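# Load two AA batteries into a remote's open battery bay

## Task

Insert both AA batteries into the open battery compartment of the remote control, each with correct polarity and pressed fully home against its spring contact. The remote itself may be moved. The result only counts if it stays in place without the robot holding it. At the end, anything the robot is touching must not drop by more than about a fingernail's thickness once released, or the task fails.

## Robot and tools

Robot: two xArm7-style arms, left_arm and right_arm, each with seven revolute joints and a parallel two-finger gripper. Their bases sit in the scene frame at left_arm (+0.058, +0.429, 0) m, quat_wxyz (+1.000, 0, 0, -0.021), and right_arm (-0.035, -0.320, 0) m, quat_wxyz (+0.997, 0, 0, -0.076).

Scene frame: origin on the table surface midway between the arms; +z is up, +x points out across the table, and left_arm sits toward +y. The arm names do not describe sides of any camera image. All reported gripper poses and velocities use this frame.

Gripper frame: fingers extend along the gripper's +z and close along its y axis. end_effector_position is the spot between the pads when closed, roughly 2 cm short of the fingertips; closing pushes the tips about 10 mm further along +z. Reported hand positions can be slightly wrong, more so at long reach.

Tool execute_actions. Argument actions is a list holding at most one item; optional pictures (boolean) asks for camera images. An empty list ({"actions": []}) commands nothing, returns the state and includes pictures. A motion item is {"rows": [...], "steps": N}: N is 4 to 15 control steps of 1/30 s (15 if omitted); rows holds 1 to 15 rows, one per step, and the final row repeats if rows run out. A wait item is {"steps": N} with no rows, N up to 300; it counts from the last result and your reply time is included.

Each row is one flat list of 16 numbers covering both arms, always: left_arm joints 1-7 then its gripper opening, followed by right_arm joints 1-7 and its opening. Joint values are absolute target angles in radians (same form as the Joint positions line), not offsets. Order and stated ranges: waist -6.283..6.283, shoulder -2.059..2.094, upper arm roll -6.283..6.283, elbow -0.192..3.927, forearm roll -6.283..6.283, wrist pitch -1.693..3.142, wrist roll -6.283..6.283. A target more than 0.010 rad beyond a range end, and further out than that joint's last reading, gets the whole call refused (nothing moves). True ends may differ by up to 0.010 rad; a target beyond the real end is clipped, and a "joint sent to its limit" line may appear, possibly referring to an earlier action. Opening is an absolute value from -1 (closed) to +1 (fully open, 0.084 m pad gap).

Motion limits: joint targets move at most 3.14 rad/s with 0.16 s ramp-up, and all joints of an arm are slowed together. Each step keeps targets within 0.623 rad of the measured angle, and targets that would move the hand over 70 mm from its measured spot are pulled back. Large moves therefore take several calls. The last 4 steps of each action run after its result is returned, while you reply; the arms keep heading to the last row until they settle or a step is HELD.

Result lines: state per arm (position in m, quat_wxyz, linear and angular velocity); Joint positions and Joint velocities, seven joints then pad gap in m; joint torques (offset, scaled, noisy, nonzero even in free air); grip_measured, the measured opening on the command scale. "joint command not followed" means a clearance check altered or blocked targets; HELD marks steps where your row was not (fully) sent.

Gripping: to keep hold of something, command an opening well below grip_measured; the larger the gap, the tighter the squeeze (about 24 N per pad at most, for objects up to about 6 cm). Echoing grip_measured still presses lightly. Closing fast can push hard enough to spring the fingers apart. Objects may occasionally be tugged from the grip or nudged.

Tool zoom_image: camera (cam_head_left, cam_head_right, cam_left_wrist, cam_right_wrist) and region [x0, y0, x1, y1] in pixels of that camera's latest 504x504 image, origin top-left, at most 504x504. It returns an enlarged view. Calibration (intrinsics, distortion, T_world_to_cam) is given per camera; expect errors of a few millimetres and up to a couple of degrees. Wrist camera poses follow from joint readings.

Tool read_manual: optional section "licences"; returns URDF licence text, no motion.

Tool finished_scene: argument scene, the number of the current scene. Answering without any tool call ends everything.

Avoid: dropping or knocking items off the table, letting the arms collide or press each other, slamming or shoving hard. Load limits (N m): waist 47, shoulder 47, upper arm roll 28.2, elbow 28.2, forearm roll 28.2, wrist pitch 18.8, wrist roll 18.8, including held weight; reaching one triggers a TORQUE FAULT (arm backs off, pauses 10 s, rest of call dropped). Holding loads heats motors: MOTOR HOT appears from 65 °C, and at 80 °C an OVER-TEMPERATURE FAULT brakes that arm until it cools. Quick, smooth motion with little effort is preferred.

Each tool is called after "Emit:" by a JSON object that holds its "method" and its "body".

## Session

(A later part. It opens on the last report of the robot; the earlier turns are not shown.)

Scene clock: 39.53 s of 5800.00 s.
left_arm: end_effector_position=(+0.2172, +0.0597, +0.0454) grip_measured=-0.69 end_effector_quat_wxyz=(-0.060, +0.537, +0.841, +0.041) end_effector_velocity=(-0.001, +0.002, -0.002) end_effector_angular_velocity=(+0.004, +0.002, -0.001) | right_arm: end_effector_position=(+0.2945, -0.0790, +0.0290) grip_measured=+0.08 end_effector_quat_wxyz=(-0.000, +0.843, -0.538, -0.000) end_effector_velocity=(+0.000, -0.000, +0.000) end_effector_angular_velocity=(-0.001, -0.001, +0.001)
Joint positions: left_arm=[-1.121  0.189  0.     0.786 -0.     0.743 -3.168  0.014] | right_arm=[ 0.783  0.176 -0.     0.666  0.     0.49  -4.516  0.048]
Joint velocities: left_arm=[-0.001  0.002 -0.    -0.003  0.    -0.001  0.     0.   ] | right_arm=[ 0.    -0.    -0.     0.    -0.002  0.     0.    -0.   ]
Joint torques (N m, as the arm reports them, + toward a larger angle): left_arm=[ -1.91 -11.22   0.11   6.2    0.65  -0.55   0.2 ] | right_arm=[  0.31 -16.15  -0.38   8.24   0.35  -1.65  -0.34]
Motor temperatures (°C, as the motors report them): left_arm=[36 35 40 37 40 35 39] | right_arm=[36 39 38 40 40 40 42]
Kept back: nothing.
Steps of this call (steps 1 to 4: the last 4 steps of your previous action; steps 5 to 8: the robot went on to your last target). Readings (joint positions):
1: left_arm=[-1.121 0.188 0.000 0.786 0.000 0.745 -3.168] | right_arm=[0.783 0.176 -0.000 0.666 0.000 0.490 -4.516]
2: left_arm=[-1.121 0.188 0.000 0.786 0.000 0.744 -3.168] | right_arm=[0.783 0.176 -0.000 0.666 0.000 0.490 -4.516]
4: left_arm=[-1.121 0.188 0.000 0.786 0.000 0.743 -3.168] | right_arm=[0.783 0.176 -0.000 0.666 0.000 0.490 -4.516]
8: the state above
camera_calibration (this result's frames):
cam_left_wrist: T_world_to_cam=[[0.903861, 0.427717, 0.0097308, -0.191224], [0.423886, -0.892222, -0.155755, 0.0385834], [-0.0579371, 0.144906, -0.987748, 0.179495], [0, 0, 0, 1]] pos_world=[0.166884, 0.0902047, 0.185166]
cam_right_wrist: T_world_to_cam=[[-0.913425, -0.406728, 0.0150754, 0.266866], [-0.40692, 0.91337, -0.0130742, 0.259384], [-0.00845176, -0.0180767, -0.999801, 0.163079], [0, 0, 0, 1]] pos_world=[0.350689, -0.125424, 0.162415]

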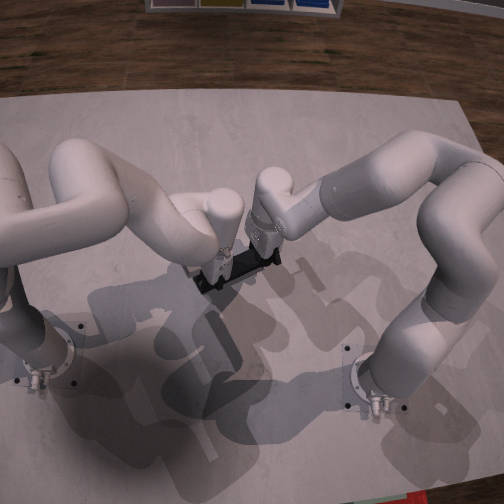

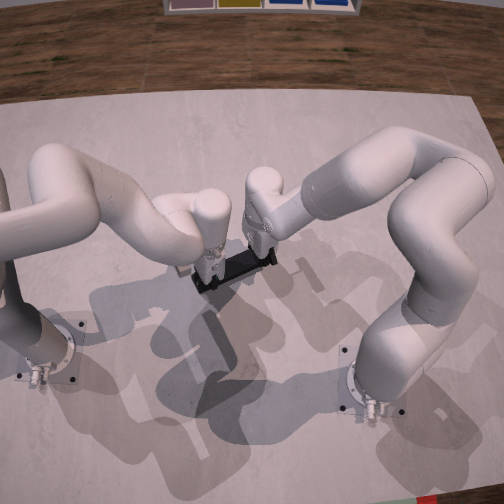

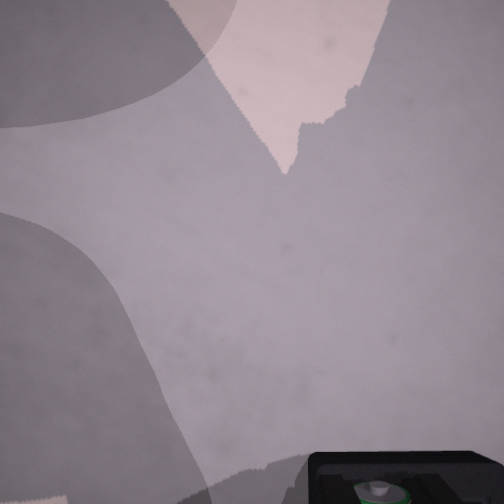

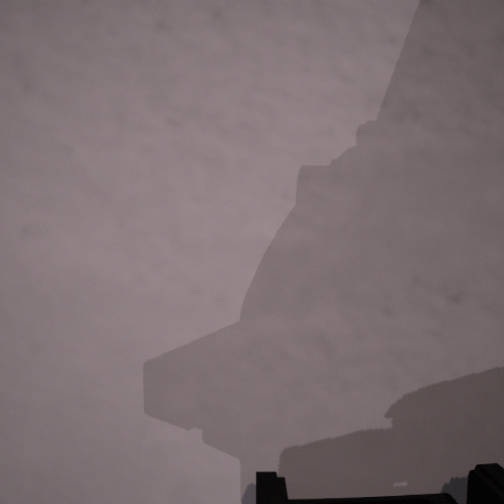

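Emit:
{"method": "execute_actions", "body": {"actions": [{"rows":[[-1.121,0.187,0,0.7843,0,0.7473,-3.168,-0.95,0.7834,0.1762,0,0.6660,0,0.4898,-4.516,-0.25],[-1.121,0.1835,0,0.785,0,0.7516,-3.168,-0.95,0.7834,0.1762,0,0.6660,0,0.4898,-4.516,-0.25],[-1.121,0.181,0,0.7855,0,0.7545,-3.168,-0.95,0.7834,0.1762,0,0.6660,0,0.4898,-4.516,-0.25],[-1.121,0.1784,0,0.7818,0,0.7534,-3.168,-0.95,0.7834,0.1762,0,0.6660,0,0.4898,-4.516,-0.25],[-1.121,0.1758,0,0.7781,0,0.7523,-3.168,-0.95,0.7834,0.1762,0,0.6660,0,0.4898,-4.516,-0.25],[-1.121,0.1732,0,0.7744,0,0.7512,-3.168,-0.95,0.7834,0.1762,0,0.6660,0,0.4898,-4.516,-0.25],[-1.121,0.1732,0,0.7744,0,0.7512,-3.168,-0.95,0.7834,0.1762,0,0.6660,0,0.4898,-4.516,-0.25],[-1.121,0.1732,0,0.7744,0,0.7512,-3.168,-0.95,0.7834,0.1762,0,0.6660,0,0.4898,-4.516,-0.25],[-1.121,0.1744,0,0.7742,0,0.7498,-3.168,-0.95,0.7834,0.1762,0,0.6660,0,0.4898,-4.516,-0.25],[-1.121,0.1756,0,0.7739,0,0.7483,-3.168,-0.95,0.7834,0.1762,0,0.6660,0,0.4898,-4.516,-0.25],[-1.121,0.1768,0,0.7737,0,0.7469,-3.168,-0.95,0.7834,0.1762,0,0.6660,0,0.4898,-4.516,-0.25],[-1.121,0.178,0,0.7734,0,0.7454,-3.168,-0.95,0.7834,0.1762,0,0.6660,0,0.4898,-4.516,-0.25]],"steps":15}]}}

Emit:
{"method": "execute_actions", "body": {"actions": [{"steps":8}]}}

Scene clock: 41.47 s of 5800.00 s.
left_arm: end_effector_position=(+0.2145, +0.0657, +0.0459) grip_measured=-0.69 end_effector_quat_wxyz=(-0.065, +0.537, +0.840, +0.044) end_effector_velocity=(+0.002, -0.003, -0.002) end_effector_angular_velocity=(-0.009, -0.004, -0.001) | right_arm: end_effector_position=(+0.2942, -0.0785, +0.0290) grip_measured=+0.08 end_effector_quat_wxyz=(-0.000, +0.843, -0.538, -0.000) end_effector_velocity=(+0.000, -0.001, +0.000) end_effector_angular_velocity=(-0.001, -0.000, +0.000)
Joint positions: left_arm=[-1.121  0.176 -0.     0.771 -0.     0.751 -3.168  0.014] | right_arm=[ 0.784  0.176  0.001  0.666  0.     0.49  -4.516  0.048]
Joint velocities: left_arm=[ 0.     0.009 -0.     0.004  0.001 -0.015  0.     0.   ] | right_arm=[-0.    -0.001 -0.001  0.    -0.001  0.002 -0.     0.   ]
Joint torques (N m, as the arm reports them, + toward a larger angle): left_arm=[-1.93 -9.56  0.35  5.28  0.61 -0.25  0.06] | right_arm=[ -2.17 -16.61  -2.93   8.04  -0.05  -1.28  -0.55]
Motor temperatures (°C, as the motors report them): left_arm=[36 35 40 37 40 35 39] | right_arm=[36 39 38 40 40 40 42]
Steps of this call (steps 1 to 15: the robot went on to your last target; steps 16 to 47: nothing new was sent; steps 48 to 58: the first 11 steps of this action). Readings (joint positions):
48: left_arm=[-1.121 0.190 0.000 0.784 0.000 0.743 -3.168] | right_arm=[0.783 0.176 0.000 0.666 0.000 0.490 -4.516]
49: left_arm=[-1.121 0.189 0.000 0.784 0.000 0.744 -3.168] | right_arm=[0.783 0.176 0.000 0.666 0.000 0.490 -4.516]
51: left_arm=[-1.121 0.186 -0.000 0.782 0.000 0.752 -3.168] | right_arm=[0.784 0.176 0.001 0.666 0.000 0.490 -4.516]
55: left_arm=[-1.121 0.176 -0.000 0.772 0.000 0.753 -3.168] | right_arm=[0.784 0.176 0.001 0.666 0.000 0.490 -4.516]
58: the state above

Scene clock: 41.73 s of 5800.00 s.
left_arm: end_effector_position=(+0.2151, +0.0643, +0.0457) grip_measured=-0.69 end_effector_quat_wxyz=(-0.063, +0.537, +0.840, +0.042) end_effector_velocity=(+0.002, -0.002, -0.000) end_effector_angular_velocity=(-0.007, -0.003, +0.001) | right_arm: end_effector_position=(+0.2944, -0.0789, +0.0290) grip_measured=+0.08 end_effector_quat_wxyz=(+0.000, +0.843, -0.538, -0.000) end_effector_velocity=(+0.000, +0.000, +0.000) end_effector_angular_velocity=(+0.000, -0.001, +0.000)
Joint positions: left_arm=[-1.121  0.178 -0.     0.773 -0.     0.746 -3.168  0.014] | right_arm=[ 0.784  0.176  0.     0.666 -0.     0.49  -4.516  0.048]
Joint velocities: left_arm=[ 0.001  0.003  0.     0.003 -0.001 -0.007  0.    -0.   ] | right_arm=[ 0. -0. -0.  0. -0. -0. -0. -0.]
Joint torques (N m, as the arm reports them, + toward a larger angle): left_arm=[-1.64 -9.82  0.44  5.41  0.65 -0.48  0.24] | right_arm=[ -2.22 -16.34  -3.03   8.14   0.11  -1.38  -0.41]
Motor temperatures (°C, as the motors report them): left_arm=[36 35 40 37 40 35 39] | right_arm=[36 39 38 40 40 40 42]
Kept back: nothing.
Steps of this call (steps 1 to 4: the last 4 steps of your previous action; steps 5 to 8: the robot went on to your last target). Readings (joint positions):
1: left_arm=[-1.121 0.176 -0.000 0.771 -0.000 0.751 -3.168] | right_arm=[0.784 0.176 0.001 0.666 0.000 0.490 -4.516]
2: left_arm=[-1.121 0.177 -0.000 0.772 -0.000 0.750 -3.168] | right_arm=[0.784 0.176 0.001 0.666 0.000 0.490 -4.516]
4: left_arm=[-1.121 0.177 -0.000 0.772 -0.000 0.748 -3.168] | right_arm=[0.784 0.176 0.000 0.666 -0.000 0.490 -4.516]
8: the state above

Emit:
{"method": "execute_actions", "body": {"actions": [{"rows":[[-1.121,0.1756,0,0.7739,0,0.7483,-3.168,-0.9,0.7834,0.1762,0,0.6660,0,0.4898,-4.516,-0.25],[-1.121,0.1732,0,0.7744,0,0.7512,-3.168,-0.8,0.7834,0.1762,0,0.6660,0,0.4898,-4.516,-0.25],[-1.121,0.172,0,0.7746,0,0.7526,-3.168,-0.72,0.7834,0.1762,0,0.6660,0,0.4898,-4.516,-0.25],[-1.121,0.172,0,0.7746,0,0.7526,-3.168,-0.66,0.7834,0.1762,0,0.6660,0,0.4898,-4.516,-0.25],[-1.121,0.172,0,0.7746,0,0.7526,-3.168,-0.6,0.7834,0.1762,0,0.6660,0,0.4898,-4.516,-0.25],[-1.121,0.172,0,0.7746,0,0.7526,-3.168,-0.55,0.7834,0.1762,0,0.6660,0,0.4898,-4.516,-0.25],[-1.121,0.172,0,0.7746,0,0.7526,-3.168,-0.5,0.7834,0.1762,0,0.6660,0,0.4898,-4.516,-0.25],[-1.121,0.172,0,0.7746,0,0.7526,-3.168,-0.45,0.7834,0.1762,0,0.6660,0,0.4898,-4.516,-0.25],[-1.121,0.172,0,0.7746,0,0.7526,-3.168,-0.45,0.7834,0.1762,0,0.6660,0,0.4898,-4.516,-0.25],[-1.121,0.172,0,0.7746,0,0.7526,-3.168,-0.45,0.7834,0.1762,0,0.6660,0,0.4898,-4.516,-0.25],[-1.121,0.16,0,0.777,0,0.767,-3.168,-0.45,0.7834,0.1762,0,0.6660,0,0.4898,-4.516,-0.25],[-1.121,0.14,0,0.781,0,0.791,-3.168,-0.45,0.7834,0.1762,0,0.6660,0,0.4898,-4.516,-0.25],[-1.121,0.11,0,0.786,0,0.826,-3.168,-0.45,0.7834,0.1762,0,0.6660,0,0.4898,-4.516,-0.25],[-1.121,0.07,0,0.79,0,0.85,-3.168,-0.45,0.7834,0.1762,0,0.6660,0,0.4898,-4.516,-0.25],[-1.121,0.03,0,0.79,0,0.76,-3.168,-0.45,0.7834,0.1762,0,0.6660,0,0.4898,-4.516,-0.25]],"steps":15}]}}

Emit:
{"method": "execute_actions", "body": {"actions": [{"steps":12}], "pictures": true}}

Scene clock: 42.57 s of 5800.00 s.
left_arm: end_effector_position=(+0.2148, +0.0655, +0.0469) grip_measured=-0.47 end_effector_quat_wxyz=(-0.064, +0.536, +0.840, +0.043) end_effector_velocity=(+0.003, -0.009, +0.024) end_effector_angular_velocity=(-0.015, -0.006, -0.002) | right_arm: end_effector_position=(+0.2952, -0.0800, +0.0290) grip_measured=+0.08 end_effector_quat_wxyz=(+0.000, +0.842, -0.539, +0.000) end_effector_velocity=(-0.001, +0.002, -0.000) end_effector_angular_velocity=(+0.000, -0.000, +0.005)
Joint positions: left_arm=[-1.121  0.174  0.     0.772  0.     0.754 -3.168  0.024] | right_arm=[ 0.782  0.176 -0.002  0.666 -0.     0.49  -4.516  0.048]
Joint velocities: left_arm=[-0.001 -0.045 -0.001  0.029 -0.     0.057  0.     0.   ] | right_arm=[ 0.002  0.     0.003  0.    -0.    -0.    -0.    -0.   ]
Joint torques (N m, as the arm reports them, + toward a larger angle): left_arm=[ -1.83 -18.3    0.13   9.12   0.64  -0.31   0.18] | right_arm=[  1.   -16.19   0.24   8.37   0.44  -1.61  -0.39]
Motor temperatures (°C, as the motors report them): left_arm=[36 35 40 37 40 35 39] | right_arm=[36 39 38 40 40 40 42]
Steps of this call (steps 1 to 14: the robot went on to your last target; steps 15 to 25: the first 11 steps of this action). Readings (joint positions):
15: left_arm=[-1.121 0.178 -0.000 0.773 -0.000 0.746 -3.168] | right_arm=[0.783 0.176 0.000 0.666 -0.000 0.490 -4.516]
16: left_arm=[-1.121 0.178 -0.000 0.773 -0.000 0.746 -3.168] | right_arm=[0.783 0.176 0.000 0.666 -0.000 0.490 -4.516]
18: left_arm=[-1.121 0.176 0.000 0.773 0.000 0.750 -3.168] | right_arm=[0.783 0.176 0.000 0.666 -0.000 0.490 -4.516]
22: left_arm=[-1.121 0.176 0.000 0.770 0.000 0.753 -3.168] | right_arm=[0.782 0.176 -0.002 0.666 -0.000 0.490 -4.516]
25: the state above

Scene clock: 42.97 s of 5800.00 s.
left_arm: end_effector_position=(+0.2280, +0.0347, +0.1118) grip_measured=-0.47 end_effector_quat_wxyz=(-0.000, +0.538, +0.843, +0.000) end_effector_velocity=(-0.014, +0.036, -0.048) end_effector_angular_velocity=(+0.108, +0.046, +0.005) | right_arm: end_effector_position=(+0.2946, -0.0791, +0.0290) grip_measured=+0.08 end_effector_quat_wxyz=(-0.000, +0.843, -0.538, +0.000) end_effector_velocity=(-0.000, +0.001, +0.000) end_effector_angular_velocity=(+0.001, -0.000, +0.002)
Joint positions: left_arm=[-1.121  0.03   0.     0.79   0.     0.761 -3.168  0.024] | right_arm=[ 0.783  0.176 -0.     0.666 -0.     0.49  -4.516  0.048]
Joint velocities: left_arm=[ 0.001  0.052  0.003 -0.07   0.    -0.005 -0.001 -0.   ] | right_arm=[ 0.    -0.     0.001  0.001  0.     0.    -0.001 -0.   ]
Joint torques (N m, as the arm reports them, + toward a larger angle): left_arm=[ -2.13 -16.14   0.12  11.17   0.47  -0.88   0.25] | right_arm=[  0.97 -16.08   0.12   8.25   0.42  -1.54  -0.34]
Motor temperatures (°C, as the motors report them): left_arm=[36 35 40 37 40 35 39] | right_arm=[36 39 38 40 40 40 42]
Kept back: nothing.
Steps of this call (steps 1 to 4: the last 4 steps of your previous action; steps 5 to 12: the robot went on to your last target). Readings (joint positions):
1: left_arm=[-1.121 0.170 0.000 0.773 0.000 0.759 -3.168] | right_arm=[0.783 0.176 -0.002 0.666 -0.000 0.490 -4.516]
2: left_arm=[-1.121 0.161 0.000 0.774 0.000 0.772 -3.168] | right_arm=[0.783 0.176 -0.001 0.666 -0.000 0.490 -4.516]
4: left_arm=[-1.121 0.122 0.000 0.780 -0.000 0.813 -3.168] | right_arm=[0.783 0.176 -0.001 0.666 -0.000 0.490 -4.516]
8: left_arm=[-1.121 0.030 -0.000 0.795 0.000 0.786 -3.168] | right_arm=[0.783 0.176 -0.000 0.666 -0.000 0.490 -4.516]
12: the state above
camera_calibration (this result's frames):
cam_left_wrist: T_world_to_cam=[[0.903458, 0.42865, 0.00474691, -0.190318], [0.428676, -0.903382, -0.0117285, 0.00517362], [-0.000739155, 0.0126311, -0.99992, 0.242227], [0, 0, 0, 1]] pos_world=[0.169906, 0.0831942, 0.243172]
cam_right_wrist: T_world_to_cam=[[-0.913503, -0.406553, 0.0150503, 0.266927], [-0.406744, 0.913448, -0.0130942, 0.259422], [-0.00842421, -0.0180832, -0.999801, 0.163074], [0, 0, 0, 1]] pos_world=[0.350731, -0.1255, 0.162421]

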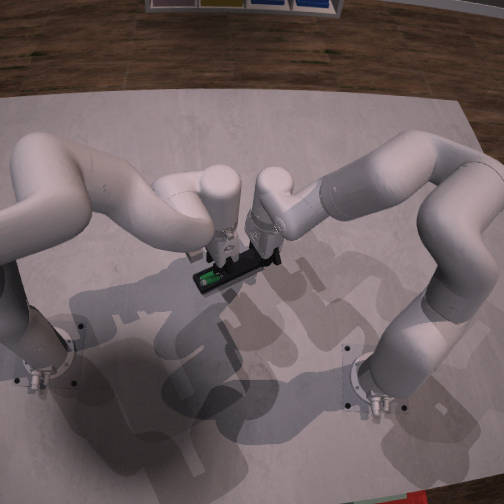

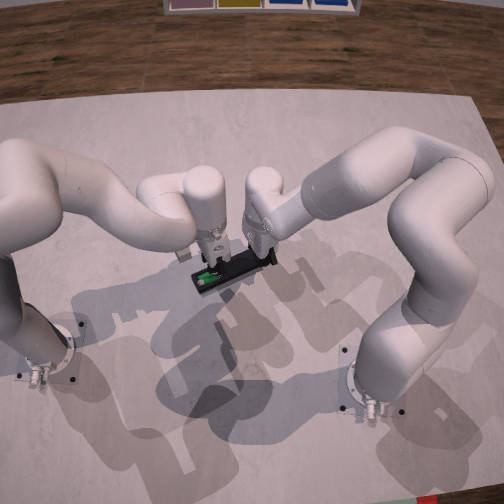

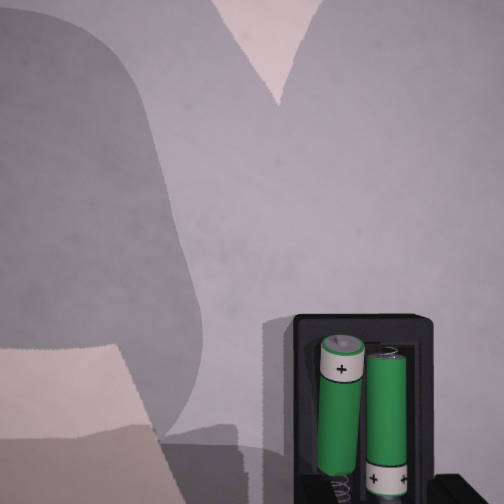

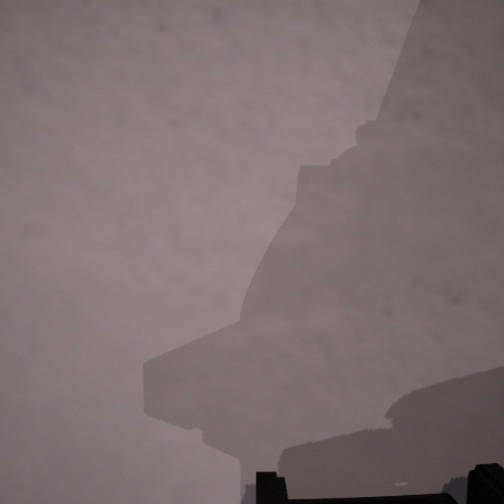

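Emit:
{"method": "execute_actions", "body": {"actions": [{"rows":[[-1.122,0.04,0,0.79,0,0.80,-3.168,-0.6,0.7834,0.1762,0,0.6660,0,0.4898,-4.516,-0.25],[-1.122,0.05,0,0.80,0,0.85,-3.168,-0.75,0.7834,0.1762,0,0.6660,0,0.4898,-4.516,-0.25],[-1.122,0.07,0,0.815,0,0.90,-3.168,-0.9,0.7834,0.1762,0,0.6660,0,0.4898,-4.516,-0.25],[-1.122,0.09,0,0.83,0,0.95,-3.168,-1,0.7834,0.1762,0,0.6660,0,0.4898,-4.516,-0.25],[-1.122,0.11,0,0.85,0,1.0,-3.168,-1,0.7834,0.1762,0,0.6660,0,0.4898,-4.516,-0.25],[-1.122,0.13,0,0.862,0,1.032,-3.168,-1,0.7834,0.1762,0,0.6660,0,0.4898,-4.516,-0.25],[-1.122,0.13,0,0.862,0,1.032,-3.168,-1,0.7834,0.1762,0,0.6660,0,0.4898,-4.516,-0.25],[-1.122,0.13,0,0.862,0,1.032,-3.168,-1,0.7834,0.1762,0,0.6660,0,0.4898,-4.516,-0.25],[-1.122,0.13,0,0.862,0,1.032,-3.168,-1,0.7834,0.1762,0,0.6660,0,0.4898,-4.516,-0.25],[-1.122,0.13,0,0.862,0,1.032,-3.168,-1,0.7834,0.1762,0,0.6660,0,0.4898,-4.516,-0.25],[-1.122,0.147,0,0.858,0,1.011,-3.168,-1,0.7834,0.1762,0,0.6660,0,0.4898,-4.516,-0.25],[-1.122,0.1636,0,0.854,0,0.9904,-3.168,-1,0.7834,0.1762,0,0.6660,0,0.4898,-4.516,-0.25],[-1.122,0.178,0,0.8505,0,0.973,-3.168,-1,0.7834,0.1762,0,0.6660,0,0.4898,-4.516,-0.25],[-1.122,0.19,0,0.8474,0,0.957,-3.168,-1,0.7834,0.1762,0,0.6660,0,0.4898,-4.516,-0.25],[-1.122,0.198,0,0.8453,0,0.947,-3.168,-1,0.7834,0.1762,0,0.6660,0,0.4898,-4.516,-0.25]],"steps":15}]}}

Emit:
{"method": "execute_actions", "body": {"actions": [{"rows":[[-1.122,0.2056,0,0.8434,0,0.9378,-3.168,-1,0.7834,0.1762,0,0.6660,0,0.4898,-4.516,-0.25]],"steps":12}], "pictures": true}}

Scene clock: 44.83 s of 5800.00 s.
left_arm: end_effector_position=(+0.2060, +0.0849, +0.0835) grip_measured=-1.00 end_effector_quat_wxyz=(-0.124, +0.532, +0.833, +0.084) end_effector_velocity=(+0.000, -0.003, -0.003) end_effector_angular_velocity=(+0.020, +0.009, -0.004) | right_arm: end_effector_position=(+0.2945, -0.0790, +0.0290) grip_measured=+0.08 end_effector_quat_wxyz=(-0.000, +0.843, -0.538, -0.000) end_effector_velocity=(-0.000, -0.000, -0.000) end_effector_angular_velocity=(-0.001, +0.000, +0.001)
Joint positions: left_arm=[-1.122  0.132  0.     0.859 -0.     1.028 -3.168  0.   ] | right_arm=[ 0.783  0.176 -0.     0.666 -0.     0.49  -4.516  0.048]
Joint velocities: left_arm=[-0.002  0.031 -0.001  0.028  0.001  0.02   0.001  0.   ] | right_arm=[ 0.    -0.    -0.    -0.001 -0.001 -0.     0.     0.   ]
Joint torques (N m, as the arm reports them, + toward a larger angle): left_arm=[ -2.1  -15.24   0.09   9.79   0.81  -1.08   0.14] | right_arm=[  0.96 -16.16   0.16   8.18   0.49  -1.55  -0.38]
Motor temperatures (°C, as the motors report them): left_arm=[36 35 40 37 40 35 39] | right_arm=[36 39 38 40 40 40 42]
Steps of this call (steps 1 to 30: the robot went on to your last target; steps 31 to 45: nothing new was sent; steps 46 to 56: the first 11 steps of this action). Readings (joint positions):
46: left_arm=[-1.121 0.030 0.000 0.790 0.000 0.760 -3.168] | right_arm=[0.783 0.176 -0.000 0.666 -0.000 0.490 -4.516]
47: left_arm=[-1.121 0.031 0.000 0.791 0.000 0.768 -3.168] | right_arm=[0.783 0.176 -0.000 0.666 -0.000 0.490 -4.516]
49: left_arm=[-1.122 0.044 -0.000 0.796 0.000 0.824 -3.168] | right_arm=[0.783 0.176 -0.000 0.666 -0.000 0.490 -4.516]
53: left_arm=[-1.122 0.112 -0.000 0.846 -0.000 0.992 -3.168] | right_arm=[0.783 0.176 -0.000 0.666 -0.000 0.490 -4.516]
56: the state above

Scene clock: 45.23 s of 5800.00 s.
left_arm: end_effector_position=(+0.2067, +0.0829, +0.0520) grip_measured=-1.00 end_effector_quat_wxyz=(-0.123, +0.533, +0.833, +0.083) end_effector_velocity=(+0.004, -0.010, +0.009) end_effector_angular_velocity=(-0.028, -0.011, +0.001) | right_arm: end_effector_position=(+0.2945, -0.0790, +0.0290) grip_measured=+0.08 end_effector_quat_wxyz=(-0.000, +0.843, -0.538, -0.000) end_effector_velocity=(-0.001, -0.000, -0.000) end_effector_angular_velocity=(-0.000, +0.001, -0.000)
Joint positions: left_arm=[-1.122  0.205 -0.     0.844  0.     0.938 -3.168  0.   ] | right_arm=[ 0.783  0.176 -0.     0.666 -0.     0.49  -4.516  0.048]
Joint velocities: left_arm=[ 0.001 -0.013 -0.001  0.013 -0.002 -0.004  0.     0.   ] | right_arm=[-0.    -0.    -0.    -0.001  0.001  0.    -0.001  0.   ]
Joint torques (N m, as the arm reports them, + toward a larger angle): left_arm=[ -2.07 -15.75   0.47   8.57   0.46  -0.3    0.06] | right_arm=[  0.86 -16.14   0.14   8.28   0.45  -1.56  -0.35]
Motor temperatures (°C, as the motors report them): left_arm=[36 35 40 37 40 35 39] | right_arm=[36 39 38 40 40 40 42]
Steps of this call (steps 1 to 4: the last 4 steps of your previous action; steps 5 to 12: the first 8 steps of this action). Readings (joint positions):
5: left_arm=[-1.122 0.186 -0.000 0.849 0.000 0.962 -3.168] | right_arm=[0.783 0.176 -0.000 0.666 -0.000 0.490 -4.516]
6: left_arm=[-1.122 0.197 0.000 0.844 -0.000 0.950 -3.168] | right_arm=[0.783 0.176 -0.000 0.666 -0.000 0.490 -4.516]
8: left_arm=[-1.122 0.207 0.000 0.840 -0.000 0.941 -3.168] | right_arm=[0.783 0.176 -0.000 0.666 -0.000 0.490 -4.516]
12: the state above
camera_calibration (this result's frames):
cam_left_wrist: T_world_to_cam=[[0.905063, 0.425022, 0.0147442, -0.192027], [0.409032, -0.860475, -0.303768, 0.0728658], [-0.116421, 0.28096, -0.952632, 0.18096], [0, 0, 0, 1]] pos_world=[0.16506, 0.0934725, 0.197354]
cam_right_wrist: T_world_to_cam=[[-0.913425, -0.406729, 0.0150707, 0.266866], [-0.40692, 0.91337, -0.0130738, 0.259384], [-0.00844765, -0.0180745, -0.999801, 0.16308], [0, 0, 0, 1]] pos_world=[0.350688, -0.125424, 0.162417]

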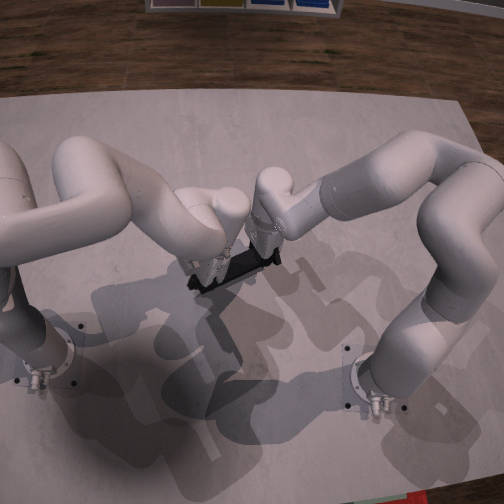

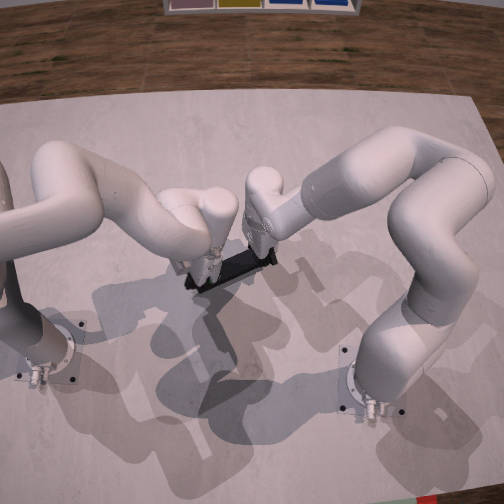

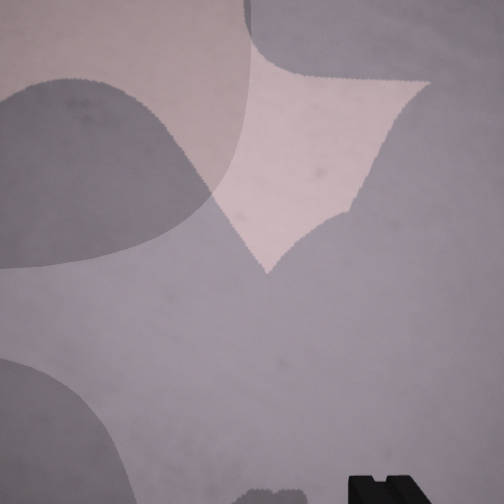

